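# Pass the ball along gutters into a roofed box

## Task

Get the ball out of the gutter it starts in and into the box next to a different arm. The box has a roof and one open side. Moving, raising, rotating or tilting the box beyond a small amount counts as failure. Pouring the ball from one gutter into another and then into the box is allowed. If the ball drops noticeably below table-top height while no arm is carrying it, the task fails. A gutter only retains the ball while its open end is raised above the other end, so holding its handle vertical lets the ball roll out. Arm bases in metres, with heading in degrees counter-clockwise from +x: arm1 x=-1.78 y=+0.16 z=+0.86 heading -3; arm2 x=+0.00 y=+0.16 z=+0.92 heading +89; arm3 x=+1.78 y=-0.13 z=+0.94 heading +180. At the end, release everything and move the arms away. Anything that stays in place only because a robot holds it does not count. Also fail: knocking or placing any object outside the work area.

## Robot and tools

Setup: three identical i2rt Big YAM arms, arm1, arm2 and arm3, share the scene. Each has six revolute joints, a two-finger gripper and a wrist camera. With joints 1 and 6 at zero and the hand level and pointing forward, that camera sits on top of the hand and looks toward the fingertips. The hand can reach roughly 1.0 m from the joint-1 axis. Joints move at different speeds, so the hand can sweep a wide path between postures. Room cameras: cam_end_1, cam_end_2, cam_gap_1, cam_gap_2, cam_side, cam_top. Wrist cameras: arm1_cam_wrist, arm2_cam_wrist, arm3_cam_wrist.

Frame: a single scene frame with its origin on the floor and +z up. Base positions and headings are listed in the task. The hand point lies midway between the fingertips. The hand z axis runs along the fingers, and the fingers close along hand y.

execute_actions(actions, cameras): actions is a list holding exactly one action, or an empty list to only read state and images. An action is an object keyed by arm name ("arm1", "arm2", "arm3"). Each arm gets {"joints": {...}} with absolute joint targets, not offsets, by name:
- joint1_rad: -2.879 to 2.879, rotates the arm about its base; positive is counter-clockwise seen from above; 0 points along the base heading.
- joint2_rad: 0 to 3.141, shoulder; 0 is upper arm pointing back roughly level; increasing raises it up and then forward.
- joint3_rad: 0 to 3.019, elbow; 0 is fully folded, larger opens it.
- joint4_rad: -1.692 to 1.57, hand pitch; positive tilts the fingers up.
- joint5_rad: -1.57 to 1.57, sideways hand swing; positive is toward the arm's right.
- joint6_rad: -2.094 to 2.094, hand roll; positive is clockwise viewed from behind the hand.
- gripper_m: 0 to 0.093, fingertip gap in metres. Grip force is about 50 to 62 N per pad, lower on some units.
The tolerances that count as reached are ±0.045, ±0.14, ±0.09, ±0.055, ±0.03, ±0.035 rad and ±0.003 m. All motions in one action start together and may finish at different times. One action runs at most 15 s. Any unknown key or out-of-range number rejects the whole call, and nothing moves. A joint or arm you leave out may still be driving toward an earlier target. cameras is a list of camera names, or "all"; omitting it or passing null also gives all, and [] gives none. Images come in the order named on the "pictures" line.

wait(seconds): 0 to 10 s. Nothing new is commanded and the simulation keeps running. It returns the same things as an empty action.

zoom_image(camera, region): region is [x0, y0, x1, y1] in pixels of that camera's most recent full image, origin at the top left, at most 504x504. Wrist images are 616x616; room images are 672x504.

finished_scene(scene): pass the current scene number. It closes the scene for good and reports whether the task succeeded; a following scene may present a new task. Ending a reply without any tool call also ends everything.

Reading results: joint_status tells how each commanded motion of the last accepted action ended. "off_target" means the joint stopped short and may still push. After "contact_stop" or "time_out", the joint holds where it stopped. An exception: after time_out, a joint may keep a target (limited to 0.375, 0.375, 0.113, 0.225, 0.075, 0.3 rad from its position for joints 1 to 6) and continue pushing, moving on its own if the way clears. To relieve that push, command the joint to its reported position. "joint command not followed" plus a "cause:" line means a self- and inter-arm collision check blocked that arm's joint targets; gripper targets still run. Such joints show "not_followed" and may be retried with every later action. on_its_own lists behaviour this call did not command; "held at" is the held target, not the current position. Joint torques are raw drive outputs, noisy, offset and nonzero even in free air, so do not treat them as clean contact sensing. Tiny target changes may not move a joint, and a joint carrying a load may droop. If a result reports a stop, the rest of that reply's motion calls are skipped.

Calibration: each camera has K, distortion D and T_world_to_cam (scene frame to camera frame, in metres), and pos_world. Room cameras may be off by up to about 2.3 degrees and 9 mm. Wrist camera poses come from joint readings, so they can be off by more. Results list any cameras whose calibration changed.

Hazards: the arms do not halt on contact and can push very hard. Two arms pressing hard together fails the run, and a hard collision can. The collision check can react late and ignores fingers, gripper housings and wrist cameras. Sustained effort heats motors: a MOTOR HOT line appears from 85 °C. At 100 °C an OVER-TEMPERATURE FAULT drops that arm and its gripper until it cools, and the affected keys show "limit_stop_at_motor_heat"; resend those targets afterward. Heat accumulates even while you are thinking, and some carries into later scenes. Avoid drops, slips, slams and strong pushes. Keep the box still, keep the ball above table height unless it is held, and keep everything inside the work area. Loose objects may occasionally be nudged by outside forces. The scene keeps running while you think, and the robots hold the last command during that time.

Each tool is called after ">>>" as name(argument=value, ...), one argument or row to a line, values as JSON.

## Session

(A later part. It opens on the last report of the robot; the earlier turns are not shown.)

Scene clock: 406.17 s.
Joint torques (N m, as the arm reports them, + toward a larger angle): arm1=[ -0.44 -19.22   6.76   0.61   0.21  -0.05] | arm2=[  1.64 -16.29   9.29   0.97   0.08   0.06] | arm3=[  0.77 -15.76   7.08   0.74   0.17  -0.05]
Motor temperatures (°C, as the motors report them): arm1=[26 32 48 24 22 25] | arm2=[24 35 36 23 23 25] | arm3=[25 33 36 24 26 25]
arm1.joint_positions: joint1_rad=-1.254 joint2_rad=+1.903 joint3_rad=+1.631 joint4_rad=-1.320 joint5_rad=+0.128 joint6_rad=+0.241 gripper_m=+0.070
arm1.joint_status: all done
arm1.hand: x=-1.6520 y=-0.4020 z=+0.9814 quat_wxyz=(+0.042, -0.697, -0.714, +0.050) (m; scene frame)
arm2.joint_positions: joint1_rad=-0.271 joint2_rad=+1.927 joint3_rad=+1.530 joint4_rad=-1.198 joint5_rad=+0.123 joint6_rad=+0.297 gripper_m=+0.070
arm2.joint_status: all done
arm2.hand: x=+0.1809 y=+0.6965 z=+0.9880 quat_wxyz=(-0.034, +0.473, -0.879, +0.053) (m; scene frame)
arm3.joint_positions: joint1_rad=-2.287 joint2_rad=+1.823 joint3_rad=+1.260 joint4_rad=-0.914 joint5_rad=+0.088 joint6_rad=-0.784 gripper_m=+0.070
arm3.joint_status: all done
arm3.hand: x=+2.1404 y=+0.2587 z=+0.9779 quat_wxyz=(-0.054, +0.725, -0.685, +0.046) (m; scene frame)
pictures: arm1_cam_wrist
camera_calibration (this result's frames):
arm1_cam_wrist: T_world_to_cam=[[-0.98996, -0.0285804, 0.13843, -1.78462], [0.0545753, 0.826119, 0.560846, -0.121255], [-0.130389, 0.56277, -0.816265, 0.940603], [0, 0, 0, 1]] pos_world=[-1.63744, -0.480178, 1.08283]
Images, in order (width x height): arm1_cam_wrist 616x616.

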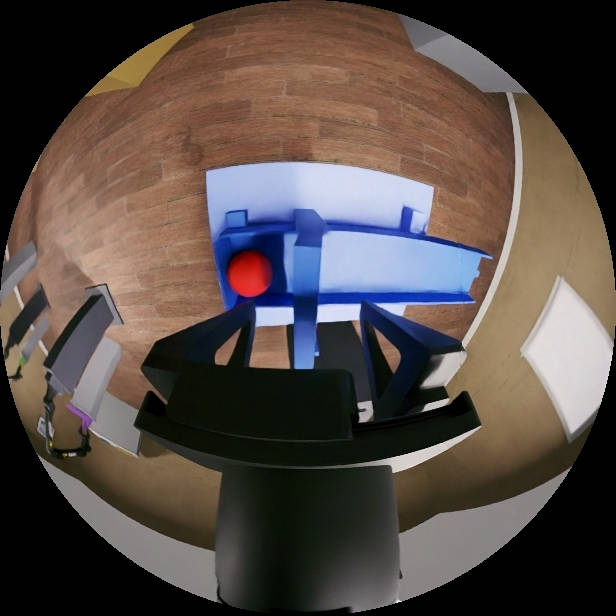

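>>> execute_actions(
  actions=[
    {"arm1":{"joints":{"joint2_rad":1.935,"joint4_rad":-1.29}},"arm2":{"joints":{"joint2_rad":1.965,"joint4_rad":-1.16}},"arm3":{"joints":{"joint2_rad":1.855,"joint4_rad":-0.885}}},
  ],
  cameras=[],
)

Scene clock: 410.83 s.
Joint torques (N m, as the arm reports them, + toward a larger angle): arm1=[ -0.31 -19.32   6.72   0.56   0.21  -0.05] | arm2=[  1.57 -16.3    9.37   1.03   0.08   0.06] | arm3=[  1.27 -16.02   7.01   0.6    0.13  -0.03]
Motor temperatures (°C, as the motors report them): arm1=[26 32 47 24 22 25] | arm2=[24 35 36 23 23 25] | arm3=[25 33 36 24 26 25]
arm1.joint_positions: joint1_rad=-1.254 joint2_rad=+1.919 joint3_rad=+1.631 joint4_rad=-1.305 joint5_rad=+0.128 joint6_rad=+0.241 gripper_m=+0.070
arm1.joint_status: all done
arm1.hand: x=-1.6510 y=-0.4055 z=+0.9725 quat_wxyz=(+0.042, -0.697, -0.714, +0.050) (m; scene frame)
arm2.joint_positions: joint1_rad=-0.271 joint2_rad=+1.940 joint3_rad=+1.530 joint4_rad=-1.176 joint5_rad=+0.123 joint6_rad=+0.297 gripper_m=+0.070
arm2.joint_status: all done
arm2.hand: x=+0.1822 y=+0.7010 z=+0.9808 quat_wxyz=(-0.037, +0.473, -0.879, +0.049) (m; scene frame)
arm3.joint_positions: joint1_rad=-2.287 joint2_rad=+1.840 joint3_rad=+1.260 joint4_rad=-0.898 joint5_rad=+0.088 joint6_rad=-0.784 gripper_m=+0.070
arm3.joint_status: all done
arm3.hand: x=+2.1419 y=+0.2603 z=+0.9695 quat_wxyz=(-0.053, +0.725, -0.685, +0.046) (m; scene frame)
pictures: none
No camera images: the call's "cameras" was empty. Leave "cameras" out to get every camera's image.

Now close the grippers.

>>> execute_actions(
  actions=[
    {"arm1":{"joints":{"gripper_m":0.0}},"arm2":{"joints":{"gripper_m":0.0}},"arm3":{"joints":{"gripper_m":0.0}}},
  ],
  cameras=["arm1_cam_wrist","arm2_cam_wrist","arm3_cam_wrist","cam_side"],
)

Scene clock: 415.87 s.
Joint torques (N m, as the arm reports them, + toward a larger angle): arm1=[ -0.43 -18.94   6.73   0.7   -0.61  -0.15] | arm2=[  1.33 -16.23   9.31   1.05  -0.59   0.04] | arm3=[  1.32 -15.18   6.67   0.49  -0.61  -0.1 ]
Motor temperatures (°C, as the motors report them): arm1=[26 32 46 24 22 25] | arm2=[24 35 36 23 23 25] | arm3=[25 32 35 24 26 25]
arm1.joint_positions: joint1_rad=-1.253 joint2_rad=+1.916 joint3_rad=+1.631 joint4_rad=-1.307 joint5_rad=+0.146 joint6_rad=+0.253 gripper_m=+0.012
arm1.joint_status: gripper_m off_target (ended at +0.012, target +0.000)
arm1.hand: x=-1.6535 y=-0.4057 z=+0.9744 quat_wxyz=(+0.046, -0.700, -0.710, +0.058) (m; scene frame)
arm2.joint_positions: joint1_rad=-0.269 joint2_rad=+1.935 joint3_rad=+1.530 joint4_rad=-1.176 joint5_rad=+0.144 joint6_rad=+0.300 gripper_m=+0.012
arm2.joint_status: gripper_m off_target (ended at +0.012, target +0.000)
arm2.hand: x=+0.1852 y=+0.7005 z=+0.9840 quat_wxyz=(-0.047, +0.472, -0.879, +0.055) (m; scene frame)
arm3.joint_positions: joint1_rad=-2.284 joint2_rad=+1.825 joint3_rad=+1.262 joint4_rad=-0.886 joint5_rad=+0.107 joint6_rad=-0.782 gripper_m=+0.012
arm3.joint_status: gripper_m off_target (ended at +0.012, target +0.000)
arm3.hand: x=+2.1463 y=+0.2630 z=+0.9784 quat_wxyz=(-0.067, +0.724, -0.684, +0.055) (m; scene frame)
pictures: arm1_cam_wrist, arm2_cam_wrist, arm3_cam_wrist, cam_side
camera_calibration (this result's frames):
arm1_cam_wrist: T_world_to_cam=[[-0.98768, -0.0175758, 0.1555, -1.79364], [0.0725524, 0.828997, 0.554527, -0.0771935], [-0.138655, 0.558977, -0.817508, 0.922721], [0, 0, 0, 1]] pos_world=[-1.638, -0.483311, 1.07605]
arm2_cam_wrist: T_world_to_cam=[[0.825393, -0.549637, 0.128939, 0.105702], [-0.52164, -0.655144, 0.546514, 0.0249709], [-0.215911, -0.518349, -0.827464, 1.34224], [0, 0, 0, 1]] pos_world=[0.215584, 0.770205, 1.08338]
arm3_cam_wrist: T_world_to_cam=[[0.98487, 0.0415304, 0.168247, -2.28892], [-0.0609111, -0.825955, 0.560436, -0.192747], [0.16224, -0.562205, -0.810928, 0.714558], [0, 0, 0, 1]] pos_world=[2.12662, 0.337588, 1.07258]
Images, in order (width x height): arm1_cam_wrist 616x616, arm2_cam_wrist 616x616, arm3_cam_wrist 616x616, cam_side 672x504.

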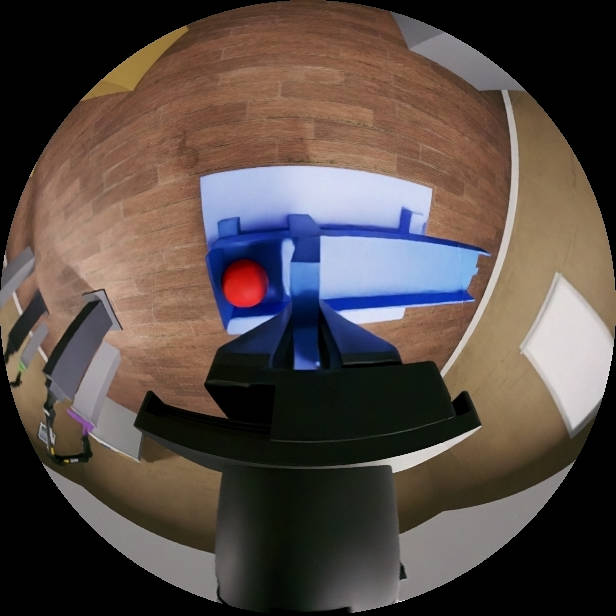

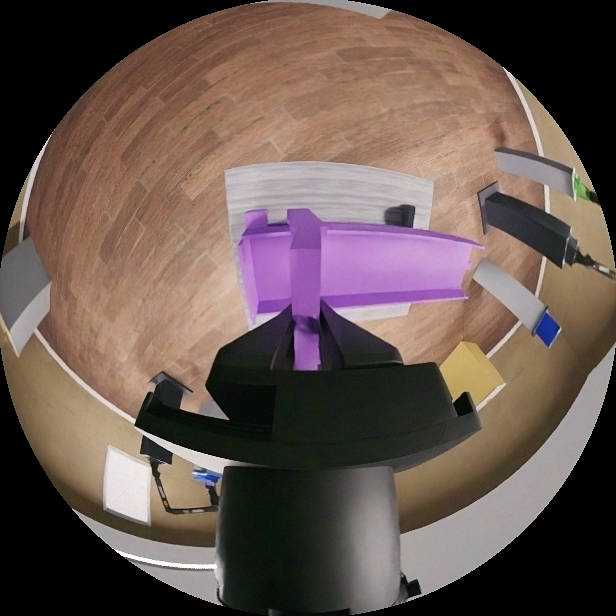

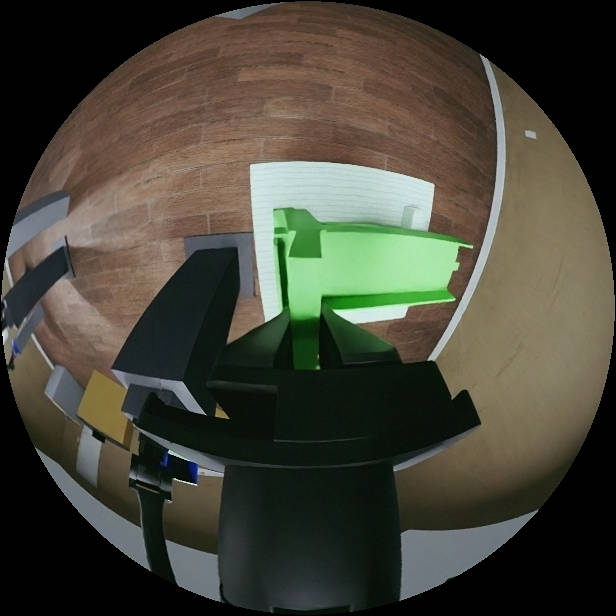

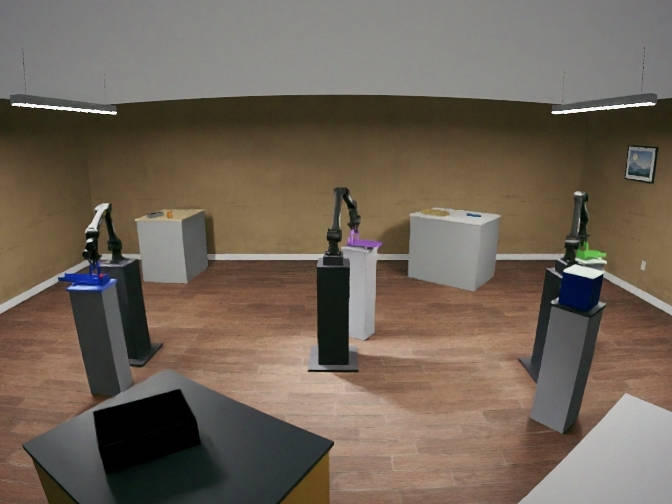

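>>> zoom_image(
  camera="arm1_cam_wrist",
  region=[380, 200, 510, 330],
)

>>> zoom_image(
  camera="cam_side",
  region=[50, 230, 130, 300],
)

Region (380, 200, 510, 330) of arm1_cam_wrist's 616x616 image, scaled by 3.877, with more detail than that image has.

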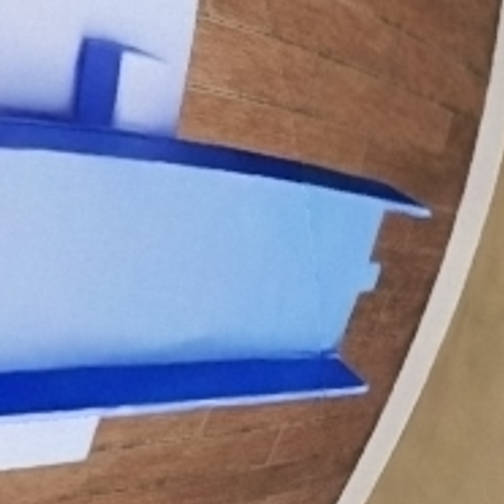

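Region (50, 230, 130, 300) of cam_side's 672x504 image, scaled by 6.300, with more detail than that image has; it fills the top 441 rows of this view, and the rest is white.

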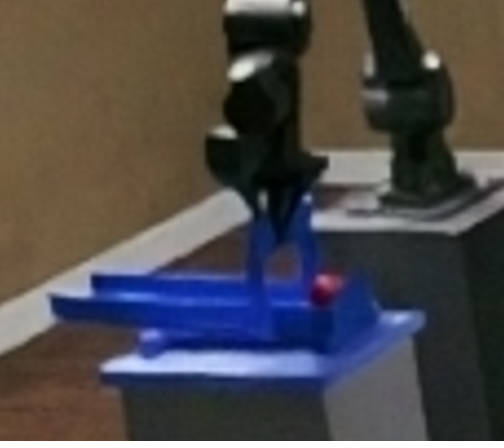

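>>> execute_actions(
  actions=[
    {"arm1":{"joints":{"joint2_rad":1.85,"joint3_rad":1.82,"joint4_rad":-1.5,"joint5_rad":0.17,"gripper_m":0.0}},"arm2":{"joints":{"joint2_rad":1.85,"joint3_rad":1.69,"joint4_rad":-1.37,"joint5_rad":0.17,"gripper_m":0.0}},"arm3":{"joints":{"joint2_rad":1.71,"joint3_rad":1.4,"joint4_rad":-1.1,"joint5_rad":0.13,"gripper_m":0.0}}},
  ],
  cameras=["arm1_cam_wrist","cam_side","cam_end_1","cam_end_2"],
)

Scene clock: 475.03 s.
Joint torques (N m, as the arm reports them, + toward a larger angle): arm1=[ -0.69 -21.89  11.73  -0.38   0.35  -0.15] | arm2=[  1.46 -17.23  13.88  -0.19   0.19   0.04] | arm3=[  0.68 -17.94  10.72   0.16   0.25   0.01]
Motor temperatures (°C, as the motors report them): arm1=[26 32 44 24 23 25] | arm2=[24 35 36 23 24 25] | arm3=[25 32 36 24 27 25]
arm1.joint_positions: joint1_rad=-1.250 joint2_rad=+1.864 joint3_rad=+1.763 joint4_rad=-1.486 joint5_rad=+0.165 joint6_rad=+0.253 gripper_m=+0.012
arm1.joint_status: gripper_m off_target (ended at +0.012, target +0.000); the others done
arm1.hand: x=-1.6557 y=-0.4033 z=+1.0535 quat_wxyz=(+0.048, -0.699, -0.711, +0.068) (m; scene frame)
arm2.joint_positions: joint1_rad=-0.269 joint2_rad=+1.848 joint3_rad=+1.653 joint4_rad=-1.355 joint5_rad=+0.165 joint6_rad=+0.300 gripper_m=+0.011
arm2.joint_status: gripper_m off_target (ended at +0.011, target +0.000); the others done
arm2.hand: x=+0.1890 y=+0.7014 z=+1.0772 quat_wxyz=(-0.065, +0.470, -0.879, +0.051) (m; scene frame)
arm3.joint_positions: joint1_rad=-2.282 joint2_rad=+1.714 joint3_rad=+1.356 joint4_rad=-1.093 joint5_rad=+0.125 joint6_rad=-0.788 gripper_m=+0.012
arm3.joint_status: gripper_m off_target (ended at +0.012, target +0.000); the others done
arm3.hand: x=+2.1434 y=+0.2573 z=+1.0641 quat_wxyz=(-0.066, +0.726, -0.682, +0.064) (m; scene frame)
pictures: arm1_cam_wrist, cam_end_1, cam_end_2, cam_side
camera_calibration (this result's frames):
arm1_cam_wrist: T_world_to_cam=[[-0.984786, -0.0191882, 0.172709, -1.82211], [0.0791955, 0.83511, 0.544353, -0.098673], [-0.154676, 0.549749, -0.820885, 0.959091], [0, 0, 0, 1]] pos_world=[-1.63822, -0.479819, 1.15571]
Images, in order (width x height): arm1_cam_wrist 616x616, cam_end_1 672x504, cam_end_2 672x504, cam_side 672x504.

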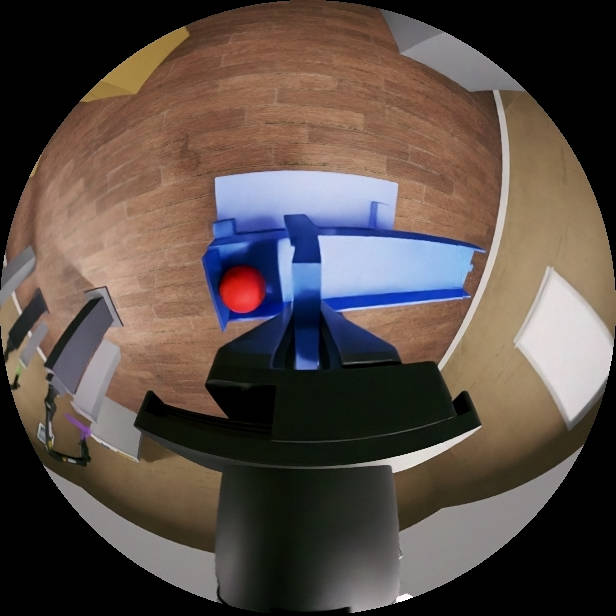

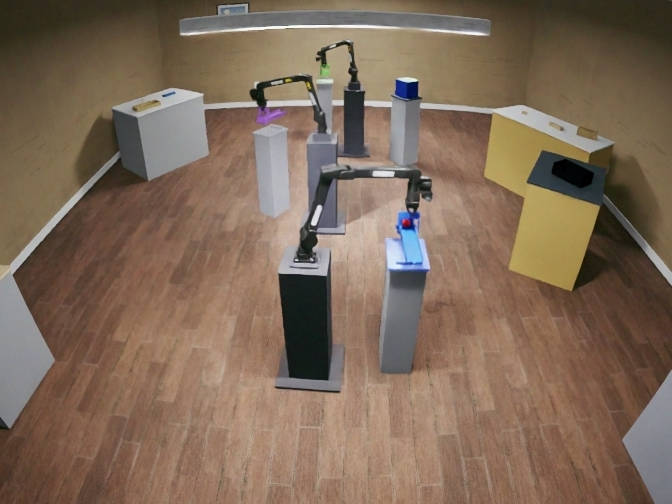

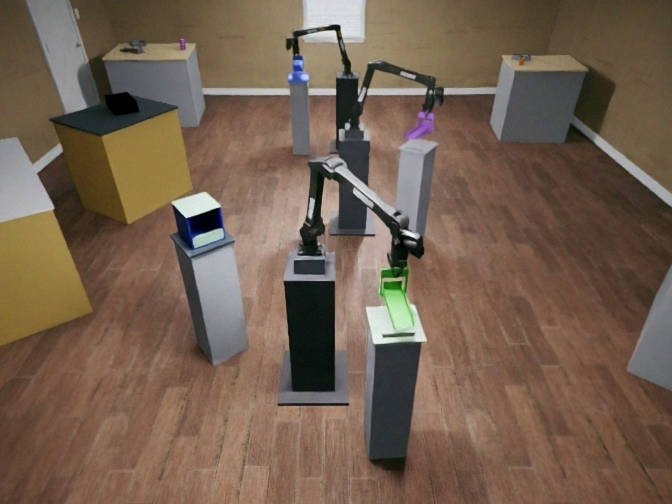

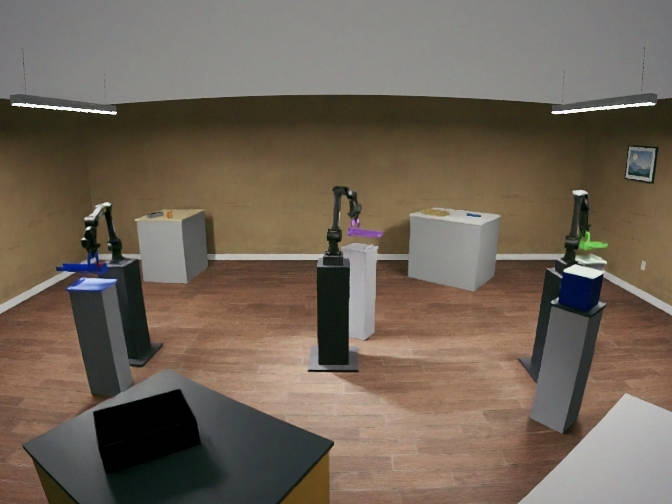

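>>> execute_actions(
  actions=[
    {"arm1":{"joints":{"joint2_rad":1.505,"joint3_rad":1.525,"joint4_rad":-1.33,"joint5_rad":0.42,"joint6_rad":0.1,"gripper_m":0.0}},"arm2":{"joints":{"joint1_rad":0.9,"joint2_rad":1.75,"joint3_rad":1.7,"joint4_rad":-1.2,"joint5_rad":0.0,"joint6_rad":-1.571,"gripper_m":0.0}},"arm3":{"joints":{"joint1_rad":-1.2,"joint2_rad":1.6,"joint3_rad":1.4,"joint4_rad":-1.0,"joint5_rad":0.0,"joint6_rad":-1.571,"gripper_m":0.0}}},
  ],
  cameras=["arm1_cam_wrist","cam_side","cam_top"],
)

Scene clock: 527.50 s.
Joint torques (N m, as the arm reports them, + toward a larger angle): arm1=[ -0.69 -14.82   8.09   1.23   0.6   -0.2 ] | arm2=[  1.46 -18.8   14.27   1.08  -0.09  -0.01] | arm3=[ -0.19 -17.56  10.92   0.79   0.08  -0.07]
Motor temperatures (°C, as the motors report them): arm1=[26 34 56 24 23 25] | arm2=[24 36 42 23 23 25] | arm3=[25 33 42 24 26 25]
arm1.joint_positions: joint1_rad=-1.250 joint2_rad=+1.506 joint3_rad=+1.525 joint4_rad=-1.351 joint5_rad=+0.414 joint6_rad=+0.111 gripper_m=+0.012
arm1.joint_status: gripper_m off_target (ended at +0.012, target +0.000); the others done
arm1.hand: x=-1.7138 y=-0.3459 z=+1.1569 quat_wxyz=(+0.018, -0.650, -0.723, +0.234) (m; scene frame)
arm2.joint_positions: joint1_rad=+0.904 joint2_rad=+1.769 joint3_rad=+1.663 joint4_rad=-1.207 joint5_rad=-0.002 joint6_rad=-1.562 gripper_m=+0.011
arm2.joint_status: gripper_m off_target (ended at +0.011, target +0.000); the others done
arm2.hand: x=-0.4689 y=+0.5453 z=+1.1302 quat_wxyz=(-0.115, +0.898, +0.421, -0.058) (m; scene frame)
arm3.joint_positions: joint1_rad=-1.196 joint2_rad=+1.615 joint3_rad=+1.356 joint4_rad=-1.008 joint5_rad=-0.002 joint6_rad=-1.559 gripper_m=+0.012
arm3.joint_status: gripper_m off_target (ended at +0.012, target +0.000); the others done
arm3.hand: x=+1.5801 y=+0.3847 z=+1.1115 quat_wxyz=(-0.148, +0.973, +0.176, -0.023) (m; scene frame)
pictures: arm1_cam_wrist, cam_side, cam_top
camera_calibration (this result's frames):
arm1_cam_wrist: T_world_to_cam=[[-0.927143, -0.0477306, 0.371654, -2.03734], [0.0639466, 0.957149, 0.282448, 0.120796], [-0.36921, 0.285636, -0.884362, 0.617799], [0, 0, 0, 1]] pos_world=[-1.66853, -0.389329, 1.26942]
Images, in order (width x height): arm1_cam_wrist 616x616, cam_side 672x504, cam_top 672x504.

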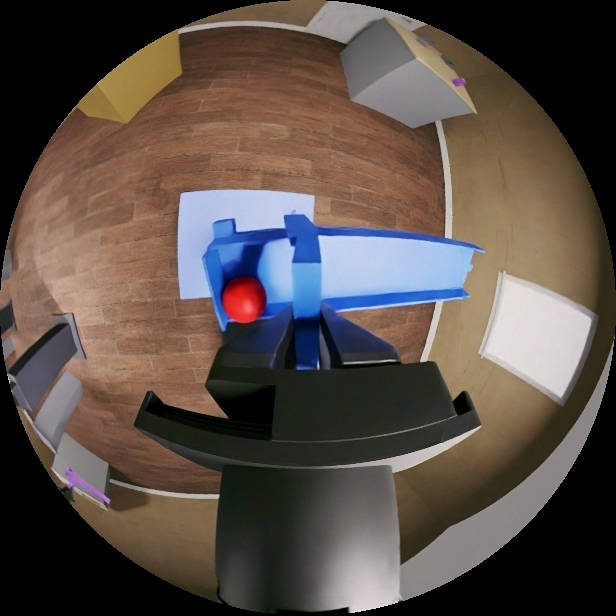

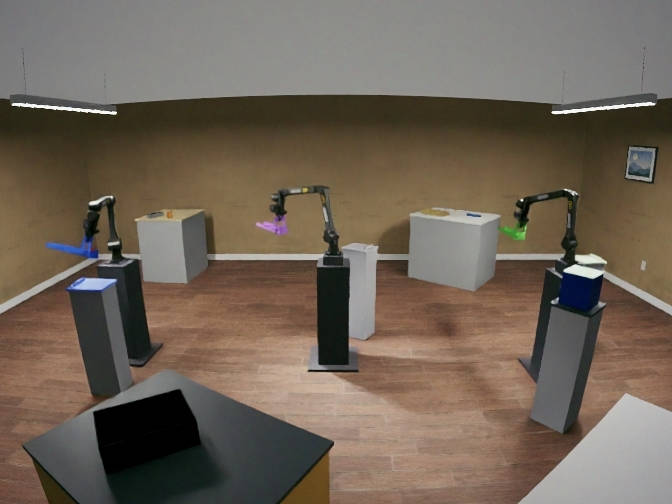

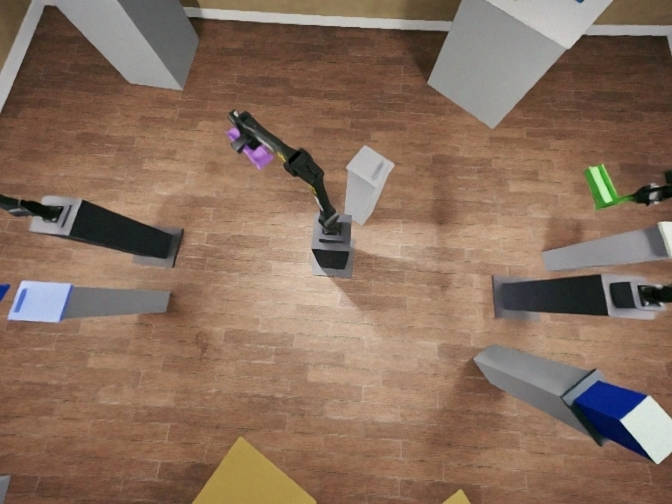

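>>> execute_actions(
  actions=[
    {"arm1":{"joints":{"joint1_rad":-0.6,"joint4_rad":-1.2,"joint5_rad":0.42,"joint6_rad":-0.8,"gripper_m":0.0}},"arm2":{"joints":{"joint1_rad":1.588,"joint2_rad":2.26,"joint3_rad":1.98,"joint4_rad":-0.88,"gripper_m":0.0}},"arm3":{"joints":{"joint1_rad":0.0,"joint2_rad":1.3,"joint3_rad":1.0,"joint4_rad":-0.9,"gripper_m":0.0}}},
  ],
  cameras=["arm1_cam_wrist","cam_side","cam_top"],
)

Scene clock: 540.67 s.
Joint torques (N m, as the arm reports them, + toward a larger angle): arm1=[ -1.28 -15.62   8.22   1.29   0.61  -0.2 ] | arm2=[  2.05 -25.78  13.64   1.39  -0.16  -0.04] | arm3=[  0.36 -11.41   8.66   1.32   0.03   0.03]
Motor temperatures (°C, as the motors report them): arm1=[26 33 52 24 23 25] | arm2=[24 37 42 23 23 25] | arm3=[25 33 43 24 26 25]
arm1.joint_positions: joint1_rad=-0.593 joint2_rad=+1.510 joint3_rad=+1.525 joint4_rad=-1.217 joint5_rad=+0.411 joint6_rad=-0.790 gripper_m=+0.012
arm1.joint_status: gripper_m off_target (ended at +0.012, target +0.000); the others done
arm1.hand: x=-1.3963 y=-0.2186 z=+1.1638 quat_wxyz=(-0.003, +0.033, -0.963, +0.269) (m; scene frame)
arm2.joint_positions: joint1_rad=+1.593 joint2_rad=+2.287 joint3_rad=+1.946 joint4_rad=-0.891 joint5_rad=+0.000 joint6_rad=-1.567 gripper_m=+0.011
arm2.joint_status: gripper_m off_target (ended at +0.011, target +0.000); the others done
arm2.hand: x=-0.7633 y=+0.1590 z=+0.9330 quat_wxyz=(-0.118, +0.697, +0.697, -0.121) (m; scene frame)
arm3.joint_positions: joint1_rad=-0.002 joint2_rad=+1.308 joint3_rad=+0.991 joint4_rad=-0.914 joint5_rad=-0.001 joint6_rad=-1.560 gripper_m=+0.012
arm3.joint_status: gripper_m off_target (ended at +0.012, target +0.000); the others done
arm3.hand: x=+1.3442 y=-0.1241 z=+1.0974 quat_wxyz=(-0.115, +0.704, +0.692, -0.115) (m; scene frame)
pictures: arm1_cam_wrist, cam_side, cam_top
camera_calibration (this result's frames):
arm1_cam_wrist: T_world_to_cam=[[0.0654165, -0.848015, 0.52592, -0.70802], [-0.83039, 0.245994, 0.499939, -1.68066], [-0.553329, -0.469423, -0.688091, 0.0542167], [0, 0, 0, 1]] pos_world=[-1.31929, -0.161529, 1.24989]
Images, in order (width x height): arm1_cam_wrist 616x616, cam_side 672x504, cam_top 672x504.

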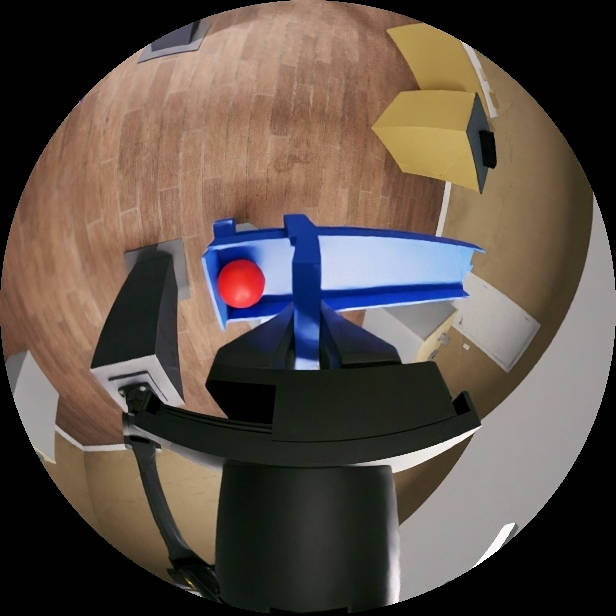

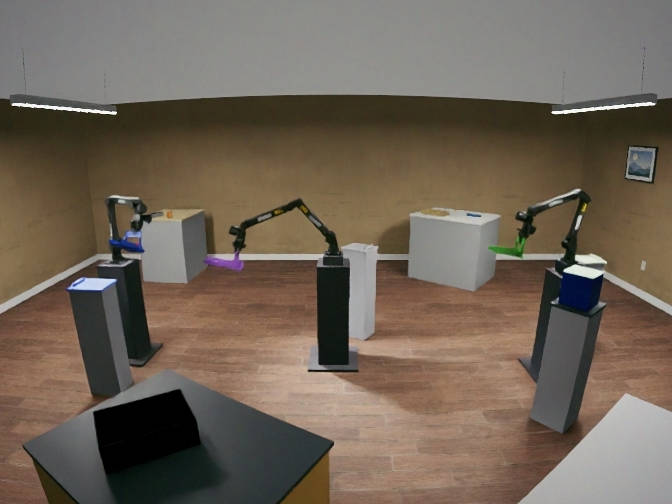

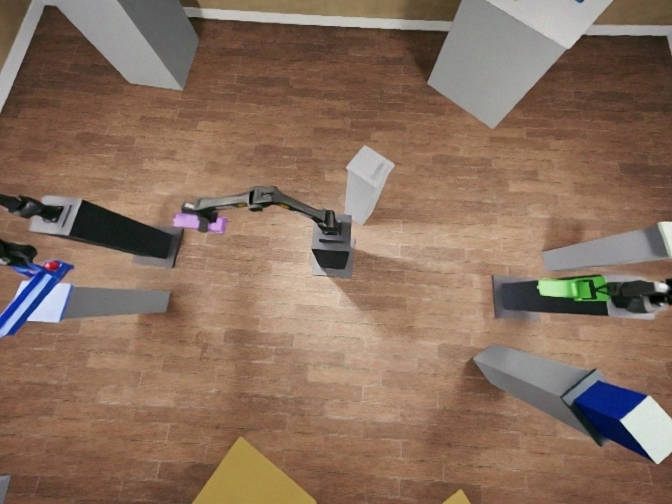

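>>> zoom_image(
  camera="cam_side",
  region=[190, 210, 270, 290],
)

>>> zoom_image(
  camera="cam_side",
  region=[470, 200, 550, 280],
)

Region (190, 210, 270, 290) of cam_side's 672x504 image, scaled by 6.300, with more detail than that image has.

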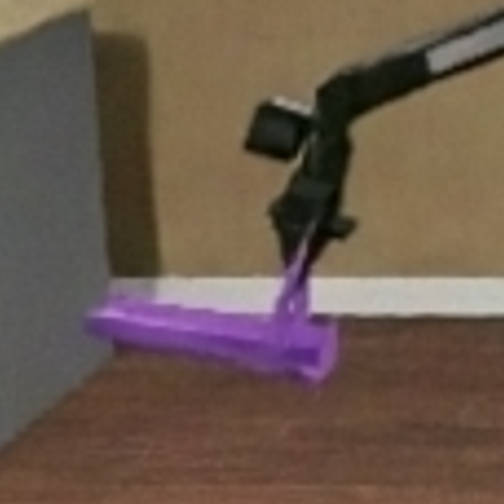

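Region (470, 200, 550, 280) of cam_side's 672x504 image, scaled by 6.300, with more detail than that image has.

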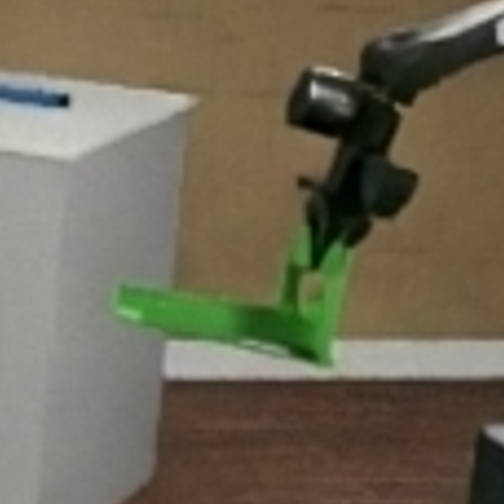

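>>> execute_actions(
  actions=[
    {"arm1":{"joints":{"joint1_rad":0.052,"joint4_rad":-1.02,"joint5_rad":0.0,"joint6_rad":-1.571,"gripper_m":0.0}}},
  ],
  cameras=["arm1_cam_wrist","cam_side","cam_gap_1"],
)

Scene clock: 593.07 s.
Joint torques (N m, as the arm reports them, + toward a larger angle): arm1=[ -0.99 -16.34   8.39   1.63  -0.01  -0.2 ] | arm2=[  1.4  -25.8   13.57   1.4   -0.16  -0.04] | arm3=[  0.31 -11.13   8.42   1.11  -0.01  -0.05]
Motor temperatures (°C, as the motors report them): arm1=[26 32 49 24 24 25] | arm2=[24 42 43 23 23 25] | arm3=[25 31 40 24 26 25]
arm1.joint_positions: joint1_rad=+0.057 joint2_rad=+1.514 joint3_rad=+1.525 joint4_rad=-1.042 joint5_rad=-0.002 joint6_rad=-1.560 gripper_m=+0.012
arm1.joint_status: gripper_m off_target (ended at +0.012, target +0.000); the others done
arm1.hand: x=-1.2036 y=+0.1589 z=+1.1674 quat_wxyz=(-0.191, +0.680, -0.683, +0.186) (m; scene frame)
arm2.joint_positions: joint1_rad=+1.593 joint2_rad=+2.287 joint3_rad=+1.946 joint4_rad=-0.891 joint5_rad=+0.000 joint6_rad=-1.567 gripper_m=+0.011
arm2.joint_status: not commanded
arm2.hand: x=-0.7633 y=+0.1590 z=+0.9330 quat_wxyz=(-0.118, +0.697, +0.697, -0.121) (m; scene frame)
arm3.joint_positions: joint1_rad=-0.002 joint2_rad=+1.308 joint3_rad=+0.991 joint4_rad=-0.914 joint5_rad=-0.001 joint6_rad=-1.560 gripper_m=+0.012
arm3.joint_status: not commanded
arm3.hand: x=+1.3442 y=-0.1241 z=+1.0974 quat_wxyz=(-0.115, +0.704, +0.692, -0.115) (m; scene frame)
pictures: arm1_cam_wrist, cam_gap_1, cam_side
camera_calibration (this result's frames):
arm1_cam_wrist: T_world_to_cam=[[0.853086, -0.00242684, 0.521764, 0.416157], [-0.29927, -0.821425, 0.485487, -0.789546], [0.427412, -0.570311, -0.701473, 1.55265], [0, 0, 0, 1]] pos_world=[-1.25493, 0.237949, 1.25532]
Images, in order (width x height): arm1_cam_wrist 616x616, cam_gap_1 672x504, cam_side 672x504.

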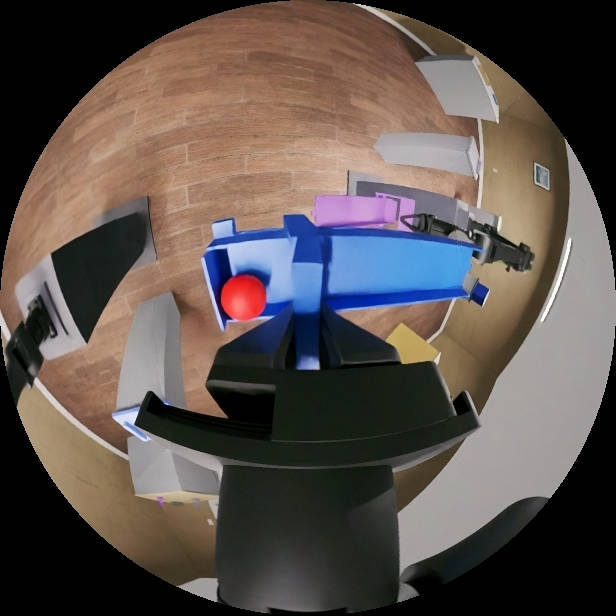

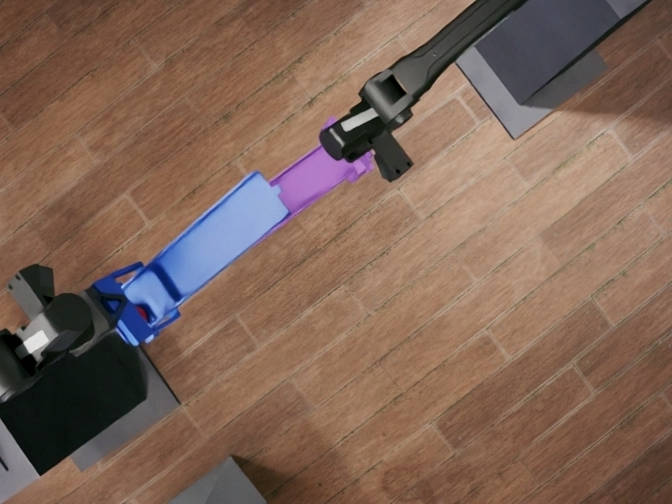

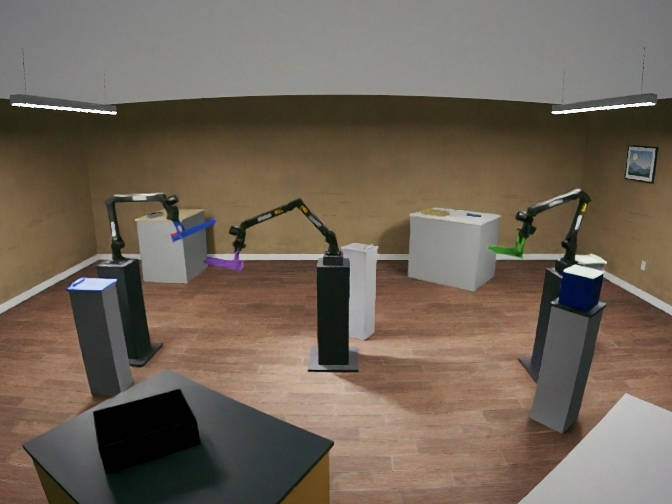

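>>> execute_actions(
  actions=[
    {"arm1":{"joints":{"joint2_rad":1.75,"joint3_rad":1.745,"joint4_rad":-1.05,"gripper_m":0.0}}},
  ],
  cameras=["cam_side","cam_gap_1"],
)

>>> zoom_image(
  camera="cam_side",
  region=[150, 180, 270, 290],
)

Scene clock: 600.07 s.
Joint torques (N m, as the arm reports them, + toward a larger angle): arm1=[ -1.13 -23.39  13.68   0.8   -0.01  -0.21] | arm2=[  1.38 -25.82  13.56   1.4   -0.17  -0.03] | arm3=[  0.4  -11.43   8.89   1.41  -0.04   0.  ]
Motor temperatures (°C, as the motors report them): arm1=[26 32 50 24 23 25] | arm2=[24 43 43 23 23 25] | arm3=[25 31 40 24 26 25]
arm1.joint_positions: joint1_rad=+0.057 joint2_rad=+1.783 joint3_rad=+1.668 joint4_rad=-1.052 joint5_rad=-0.002 joint6_rad=-1.561 gripper_m=+0.012
arm1.joint_status: gripper_m off_target (ended at +0.012, target +0.000); the others done
arm1.hand: x=-1.1359 y=+0.1593 z=+1.0784 quat_wxyz=(-0.144, +0.691, -0.694, +0.140) (m; scene frame)
arm2.joint_positions: joint1_rad=+1.593 joint2_rad=+2.287 joint3_rad=+1.946 joint4_rad=-0.891 joint5_rad=+0.000 joint6_rad=-1.567 gripper_m=+0.011
arm2.joint_status: not commanded
arm2.hand: x=-0.7633 y=+0.1590 z=+0.9330 quat_wxyz=(-0.118, +0.697, +0.697, -0.121) (m; scene frame)
arm3.joint_positions: joint1_rad=-0.002 joint2_rad=+1.308 joint3_rad=+0.991 joint4_rad=-0.914 joint5_rad=-0.001 joint6_rad=-1.560 gripper_m=+0.012
arm3.joint_status: not commanded
arm3.hand: x=+1.3442 y=-0.1241 z=+1.0974 quat_wxyz=(-0.115, +0.704, +0.692, -0.115) (m; scene frame)
pictures: cam_gap_1, cam_side
Images, in order (width x height): cam_gap_1 672x504, cam_side 672x504.

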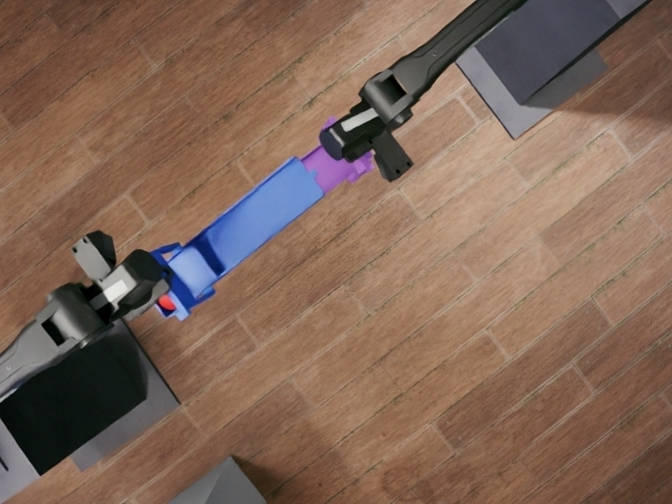

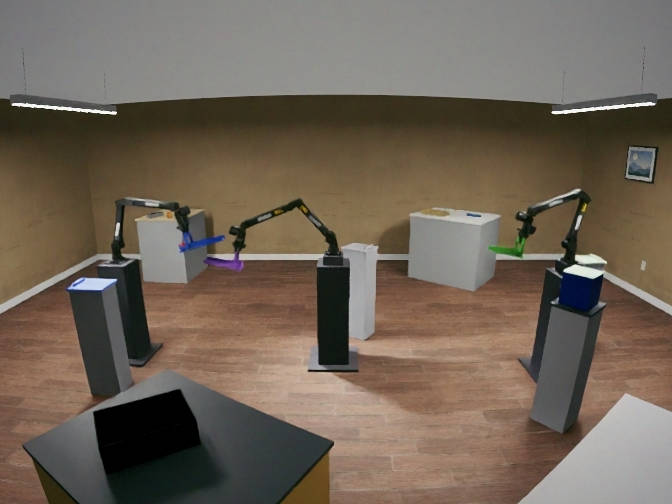

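Region (150, 180, 270, 290) of cam_side's 672x504 image, scaled by 4.200, with more detail than that image has; it fills the top 462 rows of this view, and the rest is white.

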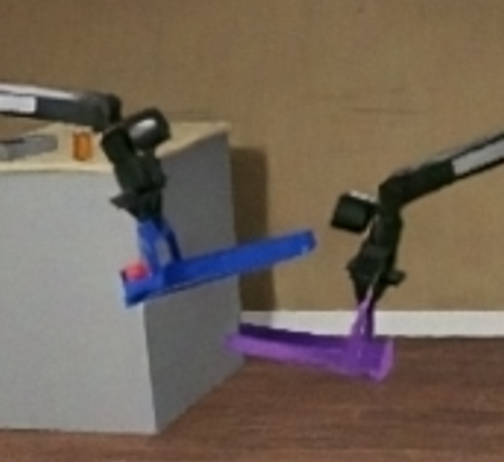

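>>> execute_actions(
  actions=[
    {"arm1":{"joints":{"joint3_rad":1.93,"joint4_rad":-1.25,"gripper_m":0.0}}},
  ],
  cameras=[],
)

>>> execute_actions(
  actions=[
    {"arm1":{"joints":{"joint2_rad":1.89,"gripper_m":0.0}}},
  ],
  cameras=["cam_side","cam_gap_1"],
)

>>> zoom_image(
  camera="cam_side",
  region=[150, 180, 270, 290],
)

Scene clock: 628.43 s.
Joint torques (N m, as the arm reports them, + toward a larger angle): arm1=[ -1.09 -21.52  12.78   0.55  -0.02  -0.19] | arm2=[  1.39 -25.76  13.57   1.4   -0.17  -0.04] | arm3=[  0.89 -11.21   8.73   1.19   0.01  -0.05]
Motor temperatures (°C, as the motors report them): arm1=[26 35 64 24 23 25] | arm2=[24 44 44 23 23 25] | arm3=[25 31 40 24 26 25]
arm1.joint_positions: joint1_rad=+0.057 joint2_rad=+1.767 joint3_rad=+1.866 joint4_rad=-1.245 joint5_rad=-0.002 joint6_rad=-1.561 gripper_m=+0.012
arm1.joint_status: gripper_m off_target (ended at +0.012, target +0.000); the others done
arm1.hand: x=-1.1361 y=+0.1593 z=+1.1641 quat_wxyz=(-0.151, +0.690, -0.693, +0.147) (m; scene frame)
arm2.joint_positions: joint1_rad=+1.593 joint2_rad=+2.287 joint3_rad=+1.946 joint4_rad=-0.891 joint5_rad=+0.000 joint6_rad=-1.567 gripper_m=+0.011
arm2.joint_status: not commanded
arm2.hand: x=-0.7633 y=+0.1590 z=+0.9330 quat_wxyz=(-0.118, +0.697, +0.697, -0.121) (m; scene frame)
arm3.joint_positions: joint1_rad=-0.002 joint2_rad=+1.308 joint3_rad=+0.991 joint4_rad=-0.914 joint5_rad=-0.001 joint6_rad=-1.560 gripper_m=+0.012
arm3.joint_status: not commanded
arm3.hand: x=+1.3442 y=-0.1241 z=+1.0974 quat_wxyz=(-0.115, +0.704, +0.692, -0.115) (m; scene frame)
pictures: none
No camera images: the call's "cameras" was empty. Leave "cameras" out to get every camera's image.

Scene clock: 629.47 s.
Joint torques (N m, as the arm reports them, + toward a larger angle): arm1=[ -1.06 -25.68  12.05   0.27  -0.02  -0.2 ] | arm2=[  1.36 -25.79  13.56   1.4   -0.16  -0.03] | arm3=[  0.15 -10.89   8.73   1.02  -0.01   0.  ]
Motor temperatures (°C, as the motors report them): arm1=[26 35 64 24 23 25] | arm2=[24 44 44 23 23 25] | arm3=[25 31 40 24 26 25]
arm1.joint_positions: joint1_rad=+0.057 joint2_rad=+1.925 joint3_rad=+1.873 joint4_rad=-1.245 joint5_rad=-0.002 joint6_rad=-1.561 gripper_m=+0.012
arm1.joint_status: gripper_m off_target (ended at +0.012, target +0.000); the others done
arm1.hand: x=-1.1151 y=+0.1594 z=+1.0672 quat_wxyz=(-0.098, +0.699, -0.702, +0.095) (m; scene frame)
arm2.joint_positions: joint1_rad=+1.593 joint2_rad=+2.287 joint3_rad=+1.946 joint4_rad=-0.891 joint5_rad=+0.000 joint6_rad=-1.567 gripper_m=+0.011
arm2.joint_status: not commanded
arm2.hand: x=-0.7633 y=+0.1590 z=+0.9330 quat_wxyz=(-0.118, +0.697, +0.697, -0.121) (m; scene frame)
arm3.joint_positions: joint1_rad=-0.002 joint2_rad=+1.308 joint3_rad=+0.991 joint4_rad=-0.914 joint5_rad=-0.001 joint6_rad=-1.560 gripper_m=+0.012
arm3.joint_status: not commanded
arm3.hand: x=+1.3442 y=-0.1241 z=+1.0974 quat_wxyz=(-0.115, +0.704, +0.692, -0.115) (m; scene frame)
pictures: cam_gap_1, cam_side
Images, in order (width x height): cam_gap_1 672x504, cam_side 672x504.

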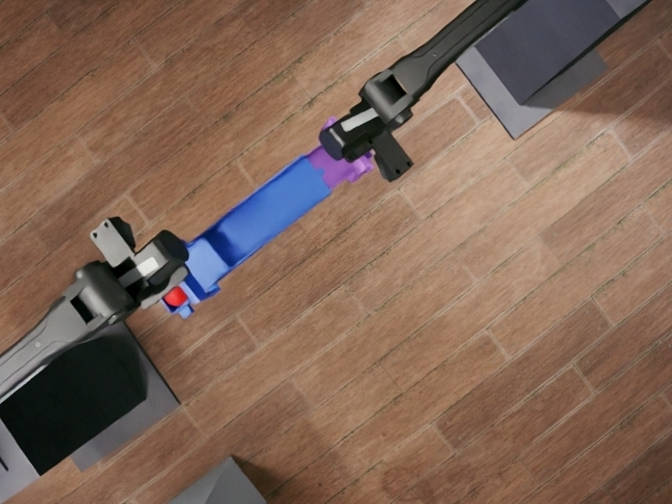

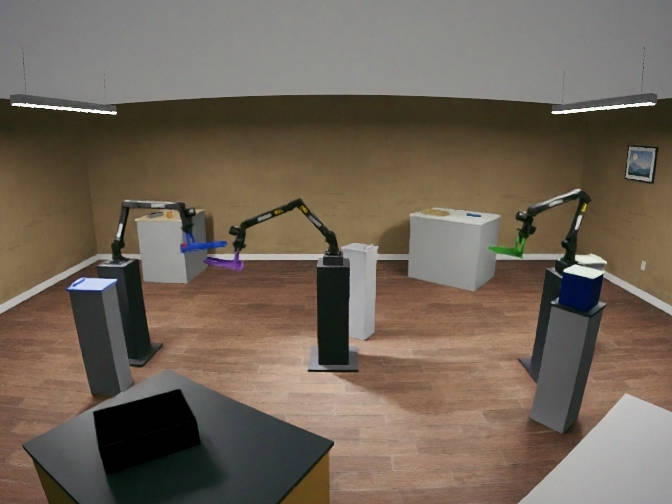

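Region (150, 180, 270, 290) of cam_side's 672x504 image, scaled by 4.200, with more detail than that image has; it fills the top 462 rows of this view, and the rest is white.

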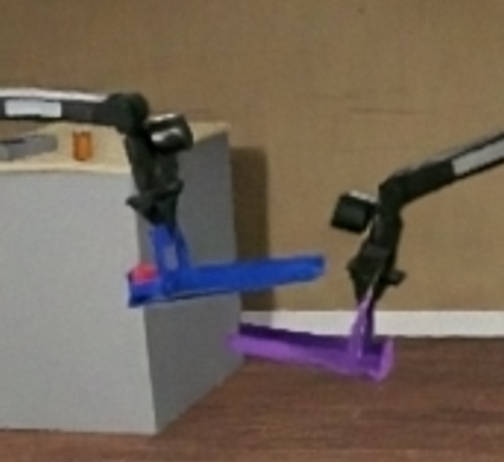

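>>> execute_actions(
  actions=[
    {"arm1":{"joints":{"joint4_rad":-1.5,"gripper_m":0.0}}},
  ],
  cameras=["cam_side","cam_gap_1"],
)

>>> zoom_image(
  camera="cam_side",
  region=[150, 180, 270, 290],
)

Scene clock: 640.03 s.
Joint torques (N m, as the arm reports them, + toward a larger angle): arm1=[ -1.05 -25.39  11.76  -0.26  -0.02  -0.22] | arm2=[  1.37 -25.78  13.55   1.4   -0.17  -0.03] | arm3=[ -0.3  -12.15   8.56   1.25   0.07  -0.04]
Motor temperatures (°C, as the motors report them): arm1=[26 36 63 24 23 25] | arm2=[24 44 44 23 23 25] | arm3=[25 31 41 24 26 25]
arm1.joint_positions: joint1_rad=+0.057 joint2_rad=+1.925 joint3_rad=+1.873 joint4_rad=-1.489 joint5_rad=-0.002 joint6_rad=-1.562 gripper_m=+0.012
arm1.joint_status: gripper_m off_target (ended at +0.012, target +0.000); the others done
arm1.hand: x=-1.1743 y=+0.1591 z=+1.0582 quat_wxyz=(-0.011, +0.706, -0.709, +0.010) (m; scene frame)
arm2.joint_positions: joint1_rad=+1.593 joint2_rad=+2.287 joint3_rad=+1.946 joint4_rad=-0.891 joint5_rad=+0.000 joint6_rad=-1.567 gripper_m=+0.011
arm2.joint_status: not commanded
arm2.hand: x=-0.7633 y=+0.1590 z=+0.9330 quat_wxyz=(-0.118, +0.697, +0.697, -0.121) (m; scene frame)
arm3.joint_positions: joint1_rad=-0.002 joint2_rad=+1.308 joint3_rad=+0.991 joint4_rad=-0.914 joint5_rad=-0.001 joint6_rad=-1.560 gripper_m=+0.012
arm3.joint_status: not commanded
arm3.hand: x=+1.3442 y=-0.1241 z=+1.0974 quat_wxyz=(-0.115, +0.704, +0.692, -0.115) (m; scene frame)
pictures: cam_gap_1, cam_side
Images, in order (width x height): cam_gap_1 672x504, cam_side 672x504.

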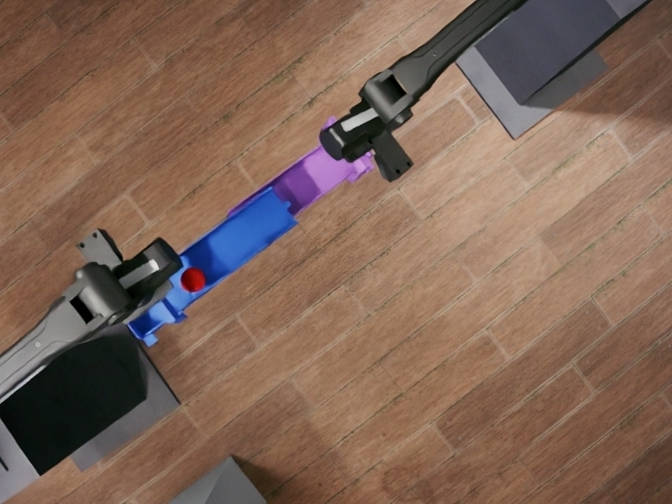

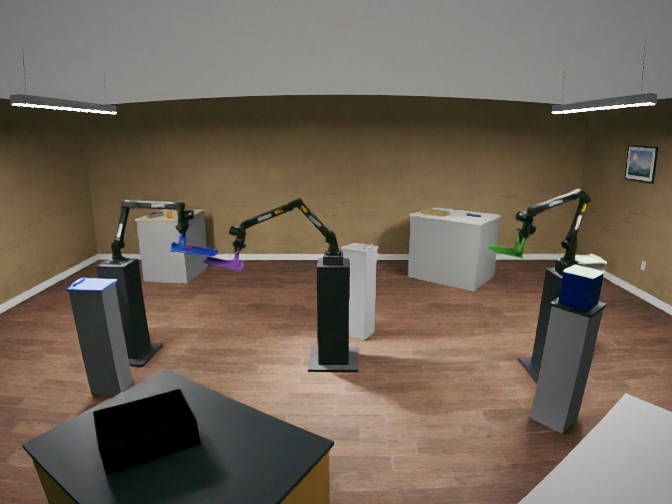

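Region (150, 180, 270, 290) of cam_side's 672x504 image, scaled by 4.200, with more detail than that image has; it fills the top 462 rows of this view, and the rest is white.

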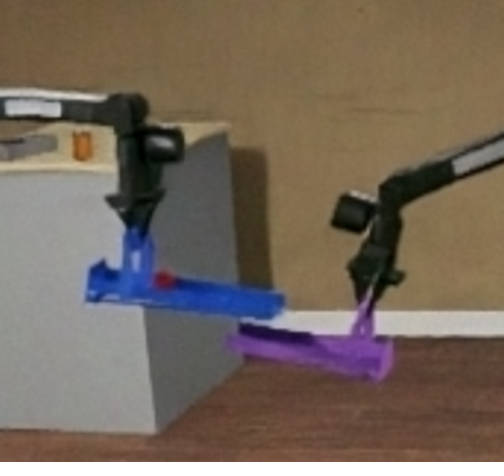

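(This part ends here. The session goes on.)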